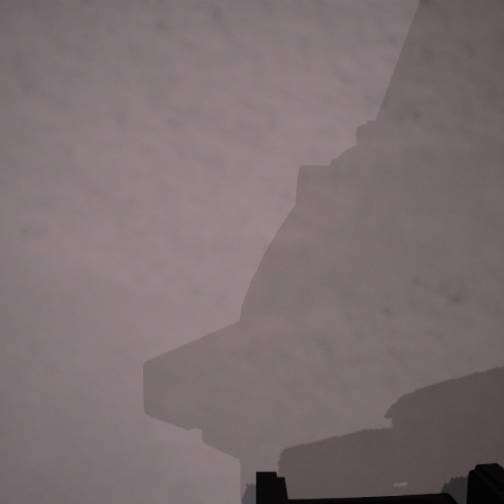

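Emit:
{"method": "execute_actions", "body": {"actions": [{"rows":[[-1.122,0.2083,0,0.8473,0,0.939,-3.168,-1,0.7834,0.1762,0,0.6660,0,0.4898,-4.516,-0.25],[-1.122,0.211,0,0.8511,0,0.9401,-3.168,-1,0.7834,0.1762,0,0.6660,0,0.4898,-4.516,-0.25],[-1.122,0.2136,0,0.855,0,0.9413,-3.168,-1,0.7834,0.1762,0,0.6660,0,0.4898,-4.516,-0.25],[-1.122,0.2163,0,0.8588,0,0.9425,-3.168,-1,0.7834,0.1762,0,0.6660,0,0.4898,-4.516,-0.25],[-1.122,0.2184,0,0.8619,0,0.9434,-3.168,-1,0.7834,0.1762,0,0.6660,0,0.4898,-4.516,-0.25],[-1.122,0.22,0,0.8642,0,0.9441,-3.168,-1,0.7834,0.1762,0,0.6660,0,0.4898,-4.516,-0.25],[-1.122,0.2216,0,0.8665,0,0.9448,-3.168,-1,0.7834,0.1762,0,0.6660,0,0.4898,-4.516,-0.25],[-1.122,0.2232,0,0.8688,0,0.9455,-3.168,-1,0.7834,0.1762,0,0.6660,0,0.4898,-4.516,-0.25],[-1.122,0.2248,0,0.8711,0,0.9462,-3.168,-1,0.7834,0.1762,0,0.6660,0,0.4898,-4.516,-0.25],[-1.122,0.2264,0,0.8734,0,0.9469,-3.168,-1,0.7834,0.1762,0,0.6660,0,0.4898,-4.516,-0.25],[-1.122,0.228,0,0.8757,0,0.9476,-3.168,-1,0.7834,0.1762,0,0.6660,0,0.4898,-4.516,-0.25],[-1.122,0.2296,0,0.878,0,0.9483,-3.168,-1,0.7834,0.1762,0,0.6660,0,0.4898,-4.516,-0.25],[-1.122,0.2312,0,0.8803,0,0.949,-3.168,-1,0.7834,0.1762,0,0.6660,0,0.4898,-4.516,-0.25],[-1.122,0.2328,0,0.8826,0,0.9497,-3.168,-1,0.7834,0.1762,0,0.6660,0,0.4898,-4.516,-0.25],[-1.122,0.2344,0,0.8849,0,0.9504,-3.168,-1,0.7834,0.1762,0,0.6660,0,0.4898,-4.516,-0.25]],"steps":15}]}}

Emit:
{"method": "execute_actions", "body": {"actions": [{"rows":[[-1.122,0.2357,0,0.8868,0,0.951,-3.168,-1,0.7834,0.1762,0,0.6660,0,0.4898,-4.516,-0.25],[-1.122,0.237,0,0.8886,0,0.9516,-3.168,-1,0.7834,0.1762,0,0.6660,0,0.4898,-4.516,-0.25],[-1.122,0.2383,0,0.8905,0,0.9521,-3.168,-1,0.7834,0.1762,0,0.6660,0,0.4898,-4.516,-0.25],[-1.122,0.2396,0,0.8923,0,0.9527,-3.168,-1,0.7834,0.1762,0,0.6660,0,0.4898,-4.516,-0.25],[-1.122,0.2409,0,0.8942,0,0.9533,-3.168,-1,0.7834,0.1762,0,0.6660,0,0.4898,-4.516,-0.25],[-1.122,0.2422,0,0.896,0,0.9538,-3.168,-1,0.7834,0.1762,0,0.6660,0,0.4898,-4.516,-0.25],[-1.122,0.2435,0,0.8978,0,0.9544,-3.168,-1,0.7834,0.1762,0,0.6660,0,0.4898,-4.516,-0.25],[-1.122,0.2447,0,0.8996,0,0.9549,-3.168,-1,0.7834,0.1762,0,0.6660,0,0.4898,-4.516,-0.25]],"steps":14}], "pictures": true}}

Emit:
{"method": "zoom_image", "body": {"camera": "cam_head_right", "region": [170, 220, 290, 310]}}

Scene clock: 46.47 s of 5800.00 s.
left_arm: end_effector_position=(+0.2091, +0.0773, +0.0512) grip_measured=-1.00 end_effector_quat_wxyz=(-0.124, +0.532, +0.833, +0.084) end_effector_velocity=(+0.006, -0.014, -0.001) end_effector_angular_velocity=(+0.007, +0.004, -0.001) | right_arm: end_effector_position=(+0.2945, -0.0790, +0.0290) grip_measured=+0.08 end_effector_quat_wxyz=(+0.000, +0.843, -0.538, -0.000) end_effector_velocity=(+0.000, -0.001, +0.000) end_effector_angular_velocity=(-0.001, +0.001, -0.001)
Joint positions: left_arm=[-1.122  0.225 -0.     0.871 -0.     0.947 -3.168  0.   ] | right_arm=[ 0.783  0.176 -0.     0.666 -0.     0.49  -4.516  0.048]
Joint velocities: left_arm=[-0.     0.048 -0.001  0.064 -0.     0.025  0.     0.   ] | right_arm=[-0.    -0.    -0.001  0.    -0.001  0.002  0.     0.   ]
Joint torques (N m, as the arm reports them, + toward a larger angle): left_arm=[ -1.87 -16.66   0.24   9.82   0.48  -0.95   0.08] | right_arm=[  0.99 -16.18   0.17   8.25   0.4   -1.6   -0.34]
Motor temperatures (°C, as the motors report them): left_arm=[36 35 39 37 40 35 39] | right_arm=[36 39 38 40 40 40 42]
Steps of this call (steps 1 to 4: the last 4 steps of your previous action; steps 5 to 15: the robot went on to your last target; steps 16 to 26: nothing new was sent; steps 27 to 37: the first 11 steps of this action). Readings (joint positions):
27: left_arm=[-1.122 0.206 -0.000 0.844 0.000 0.938 -3.168] | right_arm=[0.783 0.176 -0.000 0.666 -0.000 0.490 -4.516]
28: left_arm=[-1.122 0.207 -0.000 0.845 -0.000 0.939 -3.168] | right_arm=[0.783 0.176 -0.000 0.666 -0.000 0.490 -4.516]
30: left_arm=[-1.122 0.211 -0.000 0.851 -0.000 0.940 -3.168] | right_arm=[0.783 0.176 -0.000 0.666 -0.000 0.490 -4.516]
34: left_arm=[-1.122 0.220 0.000 0.864 -0.000 0.944 -3.168] | right_arm=[0.783 0.176 -0.000 0.666 -0.000 0.490 -4.516]
37: the state above

Scene clock: 46.93 s of 5800.00 s.
left_arm: end_effector_position=(+0.2118, +0.0711, +0.0510) grip_measured=-1.00 end_effector_quat_wxyz=(-0.125, +0.532, +0.833, +0.084) end_effector_velocity=(+0.003, -0.007, +0.001) end_effector_angular_velocity=(-0.005, -0.001, +0.002) | right_arm: end_effector_position=(+0.2949, -0.0796, +0.0290) grip_measured=+0.08 end_effector_quat_wxyz=(+0.000, +0.843, -0.539, +0.000) end_effector_velocity=(-0.000, -0.000, -0.000) end_effector_angular_velocity=(+0.000, +0.001, -0.001)
Joint positions: left_arm=[-1.122  0.245 -0.     0.898 -0.     0.956 -3.168  0.   ] | right_arm=[ 0.783  0.176 -0.001  0.666 -0.     0.49  -4.516  0.048]
Joint velocities: left_arm=[-0.     0.014  0.     0.024 -0.002  0.005 -0.001  0.   ] | right_arm=[-0.     0.     0.    -0.001  0.001 -0.001 -0.001  0.   ]
Joint torques (N m, as the arm reports them, + toward a larger angle): left_arm=[ -1.59 -17.71   0.42  11.19   0.75  -2.     0.17] | right_arm=[  4.06 -15.88   3.11   8.37   0.84  -1.93  -0.29]
Motor temperatures (°C, as the motors report them): left_arm=[36 35 39 37 40 35 39] | right_arm=[36 39 38 40 40 40 42]
Steps of this call (steps 1 to 4: the last 4 steps of your previous action; steps 5 to 14: the first 10 steps of this action). Readings (joint positions):
5: left_arm=[-1.122 0.233 -0.000 0.882 -0.000 0.951 -3.168] | right_arm=[0.783 0.176 -0.001 0.666 -0.000 0.490 -4.516]
6: left_arm=[-1.122 0.235 -0.000 0.884 -0.000 0.951 -3.168] | right_arm=[0.783 0.176 -0.001 0.666 -0.000 0.490 -4.516]
8: left_arm=[-1.122 0.237 -0.000 0.888 -0.000 0.953 -3.168] | right_arm=[0.783 0.176 -0.001 0.666 -0.000 0.490 -4.516]
12: left_arm=[-1.122 0.243 -0.000 0.895 -0.000 0.955 -3.168] | right_arm=[0.783 0.176 -0.001 0.666 -0.000 0.490 -4.516]
14: the state above
camera_calibration (this result's frames):
cam_left_wrist: T_world_to_cam=[[0.905109, 0.424921, 0.0148591, -0.191579], [0.408437, -0.859225, -0.308078, 0.0606387], [-0.118142, 0.284913, -0.951245, 0.183916], [0, 0, 0, 1]] pos_world=[0.170361, 0.0811079, 0.196477]
cam_right_wrist: T_world_to_cam=[[-0.913981, -0.405475, 0.0151615, 0.267213], [-0.40567, 0.913922, -0.0133467, 0.259747], [-0.00844469, -0.0183492, -0.999796, 0.163049], [0, 0, 0, 1]] pos_world=[0.350976, -0.126048, 0.162431]

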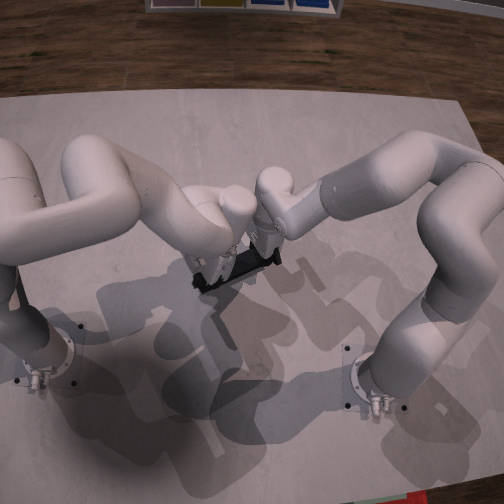

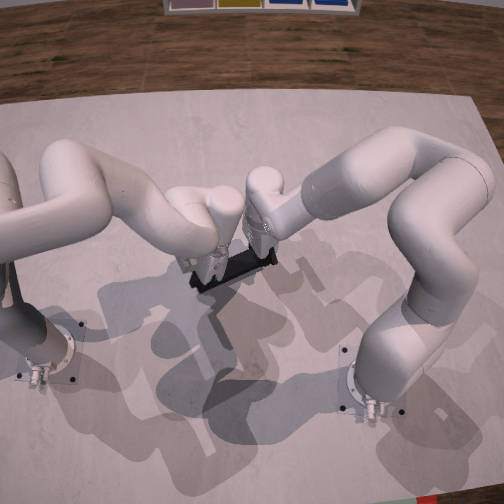

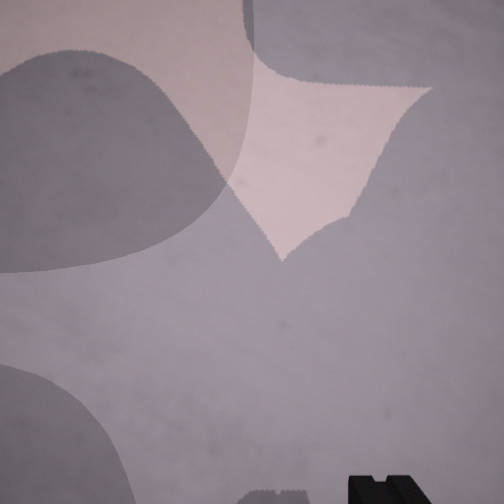

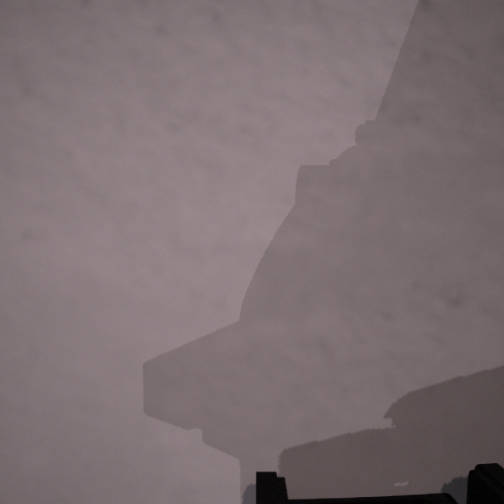

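Region (170, 220, 290, 310) of cam_head_right's 504x504 image, scaled by 4.200, with more detail than that image has; it fills the top 378 rows of this view, and the rest is white.

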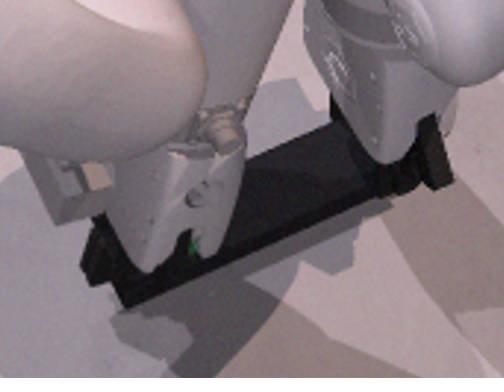

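Emit:
{"method": "execute_actions", "body": {"actions": [{"rows":[[-1.122,0.2461,0,0.8996,0,0.9535,-3.168,-1,0.7834,0.1762,0,0.6660,0,0.4898,-4.516,-0.25],[-1.122,0.2475,0,0.8996,0,0.9521,-3.168,-1,0.7834,0.1762,0,0.6660,0,0.4898,-4.516,-0.25],[-1.122,0.2489,0,0.8997,0,0.9508,-3.168,-1,0.7834,0.1762,0,0.6660,0,0.4898,-4.516,-0.25],[-1.122,0.2503,0,0.8997,0,0.9494,-3.168,-1,0.7834,0.1762,0,0.6660,0,0.4898,-4.516,-0.25],[-1.122,0.2517,0,0.8997,0,0.948,-3.168,-1,0.7834,0.1762,0,0.6660,0,0.4898,-4.516,-0.25],[-1.122,0.2531,0,0.8997,0,0.9466,-3.168,-1,0.7834,0.1762,0,0.6660,0,0.4898,-4.516,-0.25],[-1.122,0.2545,0,0.8998,0,0.9453,-3.168,-1,0.7834,0.1762,0,0.6660,0,0.4898,-4.516,-0.25],[-1.122,0.2559,0,0.8998,0,0.9439,-3.168,-1,0.7834,0.1762,0,0.6660,0,0.4898,-4.516,-0.25],[-1.122,0.2573,0,0.8998,0,0.9425,-3.168,-1,0.7834,0.1762,0,0.6660,0,0.4898,-4.516,-0.25],[-1.122,0.2587,0,0.8998,0,0.9411,-3.168,-1,0.7834,0.1762,0,0.6660,0,0.4898,-4.516,-0.25],[-1.122,0.2601,0,0.8999,0,0.9398,-3.168,-1,0.7834,0.1762,0,0.6660,0,0.4898,-4.516,-0.25],[-1.122,0.2616,0,0.8999,0,0.9384,-3.168,-1,0.7834,0.1762,0,0.6660,0,0.4898,-4.516,-0.25]],"steps":15}]}}

Emit:
{"method": "execute_actions", "body": {"actions": [{"steps":6}]}}

Scene clock: 47.63 s of 5800.00 s.
left_arm: end_effector_position=(+0.2121, +0.0707, +0.0458) grip_measured=-1.00 end_effector_quat_wxyz=(-0.125, +0.532, +0.833, +0.085) end_effector_velocity=(+0.002, -0.001, -0.016) end_effector_angular_velocity=(+0.001, +0.000, +0.003) | right_arm: end_effector_position=(+0.2949, -0.0796, +0.0290) grip_measured=+0.08 end_effector_quat_wxyz=(+0.000, +0.843, -0.539, +0.000) end_effector_velocity=(+0.001, -0.001, +0.000) end_effector_angular_velocity=(-0.001, -0.001, +0.000)
Joint positions: left_arm=[-1.122  0.258  0.     0.898  0.     0.944 -3.168  0.   ] | right_arm=[ 0.783  0.176 -0.001  0.666 -0.     0.49  -4.516  0.048]
Joint velocities: left_arm=[ 0.001  0.042  0.001  0.    -0.    -0.04  -0.     0.   ] | right_arm=[ 0.    -0.001 -0.002 -0.    -0.002  0.    -0.     0.   ]
Joint torques (N m, as the arm reports them, + toward a larger angle): left_arm=[ -1.96 -19.16   0.24  13.55   0.66  -3.38   0.08] | right_arm=[  7.33 -15.58   6.57   8.44   1.25  -2.17  -0.15]
Motor temperatures (°C, as the motors report them): left_arm=[36 35 39 37 40 35 39] | right_arm=[36 39 38 40 40 40 42]
Steps of this call (steps 1 to 4: the last 4 steps of your previous action; steps 5 to 10: the robot went on to your last target; steps 11 to 21: the first 11 steps of this action). Readings (joint positions):
11: left_arm=[-1.122 0.245 -0.000 0.899 -0.000 0.955 -3.168] | right_arm=[0.783 0.176 -0.001 0.666 -0.000 0.490 -4.516]
12: left_arm=[-1.122 0.245 -0.000 0.899 -0.000 0.955 -3.168] | right_arm=[0.783 0.176 -0.001 0.666 -0.000 0.490 -4.516]
14: left_arm=[-1.122 0.248 -0.000 0.899 -0.000 0.953 -3.168] | right_arm=[0.783 0.176 -0.001 0.666 -0.000 0.490 -4.516]
18: left_arm=[-1.122 0.254 -0.000 0.898 0.000 0.948 -3.168] | right_arm=[0.783 0.176 -0.001 0.666 -0.000 0.490 -4.516]
21: the state above

Scene clock: 47.83 s of 5800.00 s.
left_arm: end_effector_position=(+0.2123, +0.0704, +0.0449) grip_measured=-1.00 end_effector_quat_wxyz=(-0.125, +0.532, +0.833, +0.085) end_effector_velocity=(-0.001, -0.001, -0.000) end_effector_angular_velocity=(-0.000, +0.000, -0.002) | right_arm: end_effector_position=(+0.2949, -0.0795, +0.0290) grip_measured=+0.08 end_effector_quat_wxyz=(+0.000, +0.843, -0.539, +0.000) end_effector_velocity=(-0.000, +0.000, -0.000) end_effector_angular_velocity=(-0.001, -0.000, +0.001)
Joint positions: left_arm=[-1.122  0.261  0.     0.899  0.     0.941 -3.168  0.   ] | right_arm=[ 0.783  0.176 -0.001  0.666 -0.     0.49  -4.516  0.048]
Joint velocities: left_arm=[-0.002  0.001 -0.     0.    -0.    -0.    -0.     0.   ] | right_arm=[ 0.     0.     0.    -0.    -0.001 -0.     0.     0.   ]
Joint torques (N m, as the arm reports them, + toward a larger angle): left_arm=[ -2.   -17.29   0.21  14.05   0.71  -4.28   0.08] | right_arm=[  8.02 -15.57   7.32   8.66   1.35  -2.26  -0.15]
Motor temperatures (°C, as the motors report them): left_arm=[36 35 39 37 40 35 39] | right_arm=[36 39 38 40 40 40 42]
Kept back: nothing.
Steps of this call (steps 1 to 4: the last 4 steps of your previous action; steps 5 to 6: the robot went on to your last target). Readings (joint positions):
1: left_arm=[-1.122 0.259 0.000 0.898 0.000 0.942 -3.168] | right_arm=[0.783 0.176 -0.001 0.666 -0.000 0.490 -4.516]
2: left_arm=[-1.122 0.261 0.000 0.898 0.000 0.941 -3.168] | right_arm=[0.783 0.176 -0.001 0.666 -0.000 0.490 -4.516]
4: left_arm=[-1.122 0.261 0.000 0.899 0.000 0.941 -3.168] | right_arm=[0.783 0.176 -0.001 0.666 -0.000 0.490 -4.516]
6: the state above

Emit:
{"method": "execute_actions", "body": {"actions": [{"rows":[[-1.122,0.2603,0,0.898,0,0.9378,-3.168,-1,0.7834,0.1762,0,0.6660,0,0.4898,-4.516,-0.25],[-1.122,0.259,0,0.8961,0,0.9372,-3.168,-1,0.7834,0.1762,0,0.6660,0,0.4898,-4.516,-0.25],[-1.122,0.2576,0,0.8942,0,0.9366,-3.168,-1,0.7834,0.1762,0,0.6660,0,0.4898,-4.516,-0.25],[-1.122,0.2563,0,0.8922,0,0.936,-3.168,-1,0.7834,0.1762,0,0.6660,0,0.4898,-4.516,-0.25],[-1.122,0.255,0,0.8903,0,0.9354,-3.168,-1,0.7834,0.1762,0,0.6660,0,0.4898,-4.516,-0.25],[-1.122,0.2536,0,0.8884,0,0.9349,-3.168,-1,0.7834,0.1762,0,0.6660,0,0.4898,-4.516,-0.25],[-1.122,0.2523,0,0.8864,0,0.9343,-3.168,-1,0.7834,0.1762,0,0.6660,0,0.4898,-4.516,-0.25],[-1.122,0.251,0,0.8845,0,0.9337,-3.168,-1,0.7834,0.1762,0,0.6660,0,0.4898,-4.516,-0.25],[-1.122,0.2496,0,0.8826,0,0.9331,-3.168,-1,0.7834,0.1762,0,0.6660,0,0.4898,-4.516,-0.25],[-1.122,0.2483,0,0.8807,0,0.9325,-3.168,-1,0.7834,0.1762,0,0.6660,0,0.4898,-4.516,-0.25],[-1.122,0.2469,0,0.8787,0,0.9319,-3.168,-1,0.7834,0.1762,0,0.6660,0,0.4898,-4.516,-0.25],[-1.122,0.2456,0,0.8768,0,0.9313,-3.168,-1,0.7834,0.1762,0,0.6660,0,0.4898,-4.516,-0.25],[-1.122,0.2443,0,0.8749,0,0.9308,-3.168,-1,0.7834,0.1762,0,0.6660,0,0.4898,-4.516,-0.25],[-1.122,0.2429,0,0.8729,0,0.9302,-3.168,-1,0.7834,0.1762,0,0.6660,0,0.4898,-4.516,-0.25],[-1.122,0.2416,0,0.871,0,0.9296,-3.168,-1,0.7834,0.1762,0,0.6660,0,0.4898,-4.516,-0.25]],"steps":15}]}}

Emit:
{"method": "execute_actions", "body": {"actions": [{"steps":6}]}}

Scene clock: 48.77 s of 5800.00 s.
left_arm: end_effector_position=(+0.2109, +0.0724, +0.0452) grip_measured=-1.00 end_effector_quat_wxyz=(-0.123, +0.533, +0.833, +0.083) end_effector_velocity=(-0.006, +0.010, +0.002) end_effector_angular_velocity=(-0.010, -0.003, -0.002) | right_arm: end_effector_position=(+0.2941, -0.0783, +0.0290) grip_measured=+0.08 end_effector_quat_wxyz=(-0.000, +0.843, -0.537, -0.000) end_effector_velocity=(-0.004, +0.006, -0.000) end_effector_angular_velocity=(+0.003, +0.002, +0.012)
Joint positions: left_arm=[-1.122  0.25  -0.     0.884 -0.     0.931 -3.168  0.   ] | right_arm=[ 0.784  0.176  0.001  0.666  0.     0.49  -4.516  0.048]
Joint velocities: left_arm=[-0.001 -0.042 -0.002 -0.054 -0.002 -0.023 -0.     0.   ] | right_arm=[ 0.006  0.002  0.01   0.001  0.004 -0.001  0.    -0.   ]
Joint torques (N m, as the arm reports them, + toward a larger angle): left_arm=[ -1.47 -18.51   0.47  12.45   0.75  -2.37   0.25] | right_arm=[  7.54 -15.68   7.12   8.53   1.19  -2.12  -0.28]
Motor temperatures (°C, as the motors report them): left_arm=[36 35 39 38 40 36 39] | right_arm=[36 39 38 40 40 40 42]
Steps of this call (steps 1 to 15: the robot went on to your last target; steps 16 to 17: nothing new was sent; steps 18 to 28: the first 11 steps of this action). Readings (joint positions):
18: left_arm=[-1.122 0.262 0.000 0.900 0.000 0.942 -3.168] | right_arm=[0.783 0.176 -0.001 0.666 -0.000 0.490 -4.516]
19: left_arm=[-1.122 0.261 0.000 0.899 0.000 0.941 -3.168] | right_arm=[0.783 0.176 -0.001 0.666 -0.000 0.490 -4.516]
21: left_arm=[-1.122 0.259 0.000 0.896 0.000 0.939 -3.168] | right_arm=[0.783 0.176 -0.001 0.666 -0.000 0.490 -4.516]
25: left_arm=[-1.122 0.254 -0.000 0.890 -0.000 0.934 -3.168] | right_arm=[0.783 0.176 0.000 0.666 0.000 0.490 -4.516]
28: the state above

Scene clock: 48.97 s of 5800.00 s.
left_arm: end_effector_position=(+0.2102, +0.0747, +0.0455) grip_measured=-1.00 end_effector_quat_wxyz=(-0.122, +0.533, +0.833, +0.083) end_effector_velocity=(-0.002, +0.008, +0.000) end_effector_angular_velocity=(+0.006, +0.001, +0.002) | right_arm: end_effector_position=(+0.2936, -0.0776, +0.0290) grip_measured=+0.08 end_effector_quat_wxyz=(-0.000, +0.844, -0.537, -0.000) end_effector_velocity=(+0.001, -0.001, +0.000) end_effector_angular_velocity=(-0.000, -0.000, -0.002)
Joint positions: left_arm=[-1.122  0.242 -0.     0.874 -0.     0.928 -3.168  0.   ] | right_arm=[ 0.785  0.176  0.003  0.666  0.     0.489 -4.516  0.048]
Joint velocities: left_arm=[ 0.001 -0.018  0.003 -0.026  0.001 -0.002  0.     0.   ] | right_arm=[-0.001 -0.001 -0.002 -0.    -0.     0.    -0.001 -0.   ]
Joint torques (N m, as the arm reports them, + toward a larger angle): left_arm=[ -1.69 -17.24   0.41  11.19   0.54  -1.8    0.27] | right_arm=[  4.87 -15.88   4.12   8.36   0.89  -1.88  -0.29]
Motor temperatures (°C, as the motors report them): left_arm=[36 35 39 38 40 36 39] | right_arm=[36 39 38 40 40 40 42]
Kept back: nothing.
Steps of this call (steps 1 to 4: the last 4 steps of your previous action; steps 5 to 6: the robot went on to your last target). Readings (joint positions):
1: left_arm=[-1.122 0.248 -0.001 0.882 -0.000 0.931 -3.168] | right_arm=[0.784 0.176 0.002 0.666 0.000 0.490 -4.516]
2: left_arm=[-1.122 0.247 -0.001 0.880 -0.000 0.930 -3.168] | right_arm=[0.784 0.176 0.002 0.666 0.000 0.489 -4.516]
4: left_arm=[-1.122 0.244 -0.000 0.877 -0.000 0.929 -3.168] | right_arm=[0.785 0.176 0.002 0.666 0.000 0.489 -4.516]
6: the state above

Emit:
{"method": "execute_actions", "body": {"actions": [{"rows":[[-1.122,0.2403,0,0.8691,0,0.929,-3.168,-1,0.7834,0.1762,0,0.6660,0,0.4898,-4.516,-0.25],[-1.122,0.2389,0,0.8671,0,0.9284,-3.168,-1,0.7834,0.1762,0,0.6660,0,0.4898,-4.516,-0.25],[-1.122,0.2376,0,0.8652,0,0.9278,-3.168,-1,0.7834,0.1762,0,0.6660,0,0.4898,-4.516,-0.25],[-1.122,0.2358,0,0.8634,0,0.9278,-3.168,-1,0.7834,0.1762,0,0.6660,0,0.4898,-4.516,-0.25],[-1.122,0.234,0,0.8616,0,0.9278,-3.168,-1,0.7834,0.1762,0,0.6660,0,0.4898,-4.516,-0.25],[-1.122,0.2322,0,0.8598,0,0.9278,-3.168,-1,0.7834,0.1762,0,0.6660,0,0.4898,-4.516,-0.25],[-1.122,0.2304,0,0.858,0,0.9278,-3.168,-1,0.7834,0.1762,0,0.6660,0,0.4898,-4.516,-0.25],[-1.122,0.227,0,0.8565,0,0.9295,-3.168,-1,0.7834,0.1762,0,0.6660,0,0.4898,-4.516,-0.25],[-1.122,0.222,0,0.855,0,0.933,-3.168,-1,0.7834,0.1762,0,0.6660,0,0.4898,-4.516,-0.25],[-1.122,0.21,0,0.854,0,0.944,-3.168,-1,0.7834,0.1762,0,0.6660,0,0.4898,-4.516,-0.25],[-1.122,0.19,0,0.852,0,0.96,-3.168,-1,0.7834,0.1762,0,0.6660,0,0.4898,-4.516,-0.25],[-1.122,0.15,0,0.84,0,0.96,-3.168,-1,0.7834,0.1762,0,0.6660,0,0.4898,-4.516,-0.25],[-1.122,0.10,0,0.82,0,0.90,-3.168,-1,0.7834,0.1762,0,0.6660,0,0.4898,-4.516,-0.25],[-1.122,0.05,0,0.80,0,0.82,-3.168,-1,0.7834,0.1762,0,0.6660,0,0.4898,-4.516,-0.25],[-1.122,0.03,0,0.79,0,0.76,-3.168,-1,0.7834,0.1762,0,0.6660,0,0.4898,-4.516,-0.25]],"steps":15}]}}

Emit:
{"method": "execute_actions", "body": {"actions": [{"steps":14}], "pictures": true}}

Scene clock: 49.63 s of 5800.00 s.
left_arm: end_effector_position=(+0.2078, +0.0805, +0.0491) grip_measured=-1.00 end_effector_quat_wxyz=(-0.124, +0.532, +0.833, +0.084) end_effector_velocity=(-0.016, +0.038, +0.074) end_effector_angular_velocity=(+0.055, +0.024, +0.001) | right_arm: end_effector_position=(+0.2941, -0.0783, +0.0290) grip_measured=+0.08 end_effector_quat_wxyz=(-0.000, +0.843, -0.537, -0.000) end_effector_velocity=(+0.001, -0.001, +0.000) end_effector_angular_velocity=(-0.000, -0.002, -0.002)
Joint positions: left_arm=[-1.122  0.22   0.     0.855  0.     0.936 -3.168  0.   ] | right_arm=[ 0.784  0.176  0.001  0.666  0.     0.49  -4.516  0.048]
Joint velocities: left_arm=[ 0.    -0.238  0.    -0.064  0.     0.234 -0.     0.   ] | right_arm=[-0.001 -0.    -0.003  0.001 -0.001 -0.    -0.001 -0.   ]
Joint torques (N m, as the arm reports them, + toward a larger angle): left_arm=[ -1.79 -21.15   0.26  10.39   0.56  -0.4    0.07] | right_arm=[ -0.25 -16.12  -1.05   8.31   0.34  -1.67  -0.3 ]
Motor temperatures (°C, as the motors report them): left_arm=[36 35 39 38 40 36 39] | right_arm=[36 39 38 40 40 40 42]
Steps of this call (steps 1 to 9: the robot went on to your last target; steps 10 to 20: the first 11 steps of this action). Readings (joint positions):
10: left_arm=[-1.122 0.241 0.000 0.872 0.000 0.929 -3.168] | right_arm=[0.784 0.176 0.002 0.666 0.000 0.490 -4.516]
11: left_arm=[-1.122 0.241 0.000 0.871 0.000 0.928 -3.168] | right_arm=[0.784 0.176 0.001 0.666 0.000 0.490 -4.516]
13: left_arm=[-1.122 0.238 0.000 0.868 0.000 0.927 -3.168] | right_arm=[0.784 0.176 0.001 0.666 0.000 0.490 -4.516]
17: left_arm=[-1.122 0.232 0.000 0.862 0.000 0.926 -3.168] | right_arm=[0.784 0.176 0.001 0.666 0.000 0.490 -4.516]
20: the state above

Scene clock: 50.10 s of 5800.00 s.
left_arm: end_effector_position=(+0.2273, +0.0355, +0.1103) grip_measured=-1.00 end_effector_quat_wxyz=(-0.002, +0.538, +0.843, +0.001) end_effector_velocity=(-0.000, +0.001, -0.003) end_effector_angular_velocity=(+0.005, +0.002, -0.002) | right_arm: end_effector_position=(+0.2945, -0.0790, +0.0290) grip_measured=+0.08 end_effector_quat_wxyz=(-0.000, +0.843, -0.538, -0.000) end_effector_velocity=(-0.000, -0.000, -0.000) end_effector_angular_velocity=(-0.001, +0.001, +0.000)
Joint positions: left_arm=[-1.122  0.032  0.     0.788 -0.     0.761 -3.168  0.   ] | right_arm=[ 0.783  0.176  0.     0.666  0.     0.49  -4.516  0.048]
Joint velocities: left_arm=[-0.     0.007  0.    -0.001  0.001 -0.003  0.001  0.   ] | right_arm=[ 0.     0.001 -0.    -0.    -0.001 -0.     0.     0.   ]
Joint torques (N m, as the arm reports them, + toward a larger angle): left_arm=[ -2.   -15.69   0.17  10.67   0.61  -0.9    0.05] | right_arm=[ -0.09 -16.1   -0.98   8.2    0.44  -1.58  -0.32]
Motor temperatures (°C, as the motors report them): left_arm=[36 35 39 38 40 36 39] | right_arm=[36 39 38 40 40 40 42]
Kept back: nothing.
Steps of this call (steps 1 to 4: the last 4 steps of your previous action; steps 5 to 14: the robot went on to your last target). Readings (joint positions):
1: left_arm=[-1.122 0.209 0.000 0.853 0.000 0.945 -3.168] | right_arm=[0.784 0.176 0.001 0.666 0.000 0.490 -4.516]
2: left_arm=[-1.122 0.192 0.000 0.849 -0.000 0.953 -3.168] | right_arm=[0.784 0.176 0.001 0.666 0.000 0.490 -4.516]
4: left_arm=[-1.122 0.132 0.000 0.830 -0.000 0.935 -3.168] | right_arm=[0.784 0.176 0.001 0.666 0.000 0.490 -4.516]
8: left_arm=[-1.122 0.033 -0.000 0.799 0.000 0.781 -3.168] | right_arm=[0.784 0.176 0.000 0.666 0.000 0.490 -4.516]
14: the state above
camera_calibration (this result's frames):
cam_left_wrist: T_world_to_cam=[[0.903821, 0.427882, 0.00487565, -0.19006], [0.427904, -0.90369, -0.0155808, 0.00688212], [-0.00226068, 0.0161686, -0.999867, 0.240911], [0, 0, 0, 1]] pos_world=[0.16938, 0.0836472, 0.241913]
cam_right_wrist: T_world_to_cam=[[-0.913396, -0.406795, 0.0150551, 0.266852], [-0.406986, 0.913341, -0.013058, 0.259362], [-0.00843854, -0.0180543, -0.999801, 0.163079], [0, 0, 0, 1]] pos_world=[0.350674, -0.125388, 0.162415]

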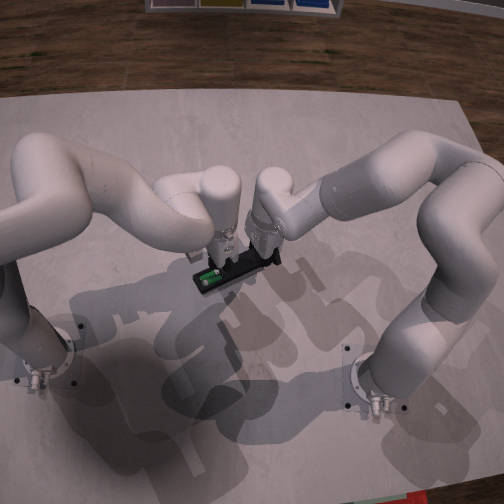

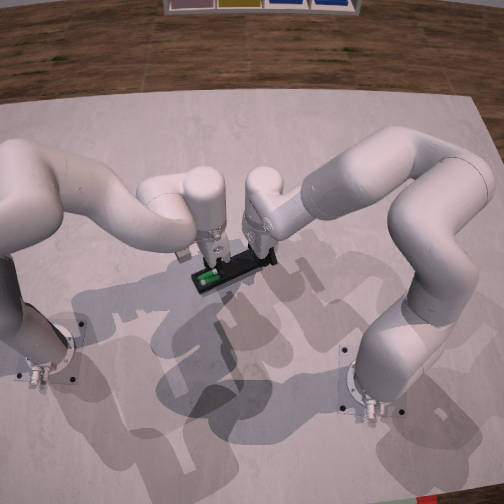

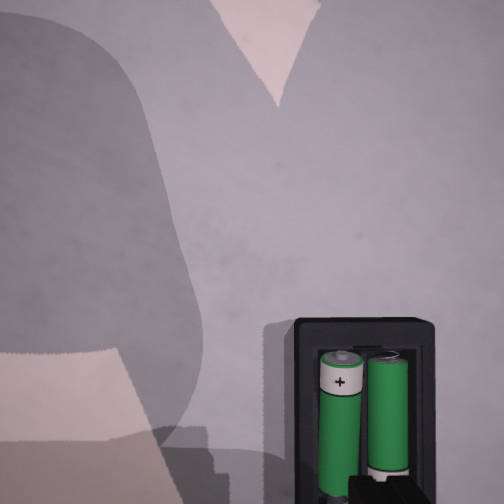

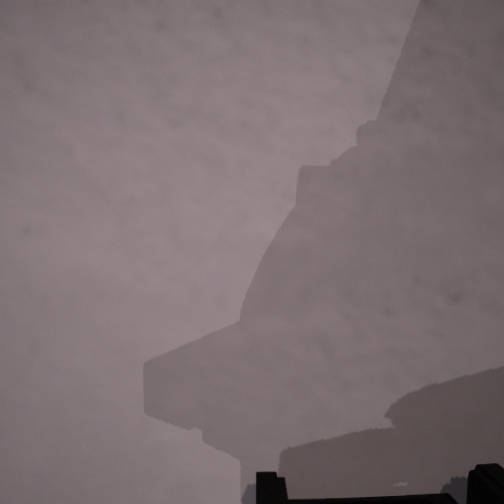

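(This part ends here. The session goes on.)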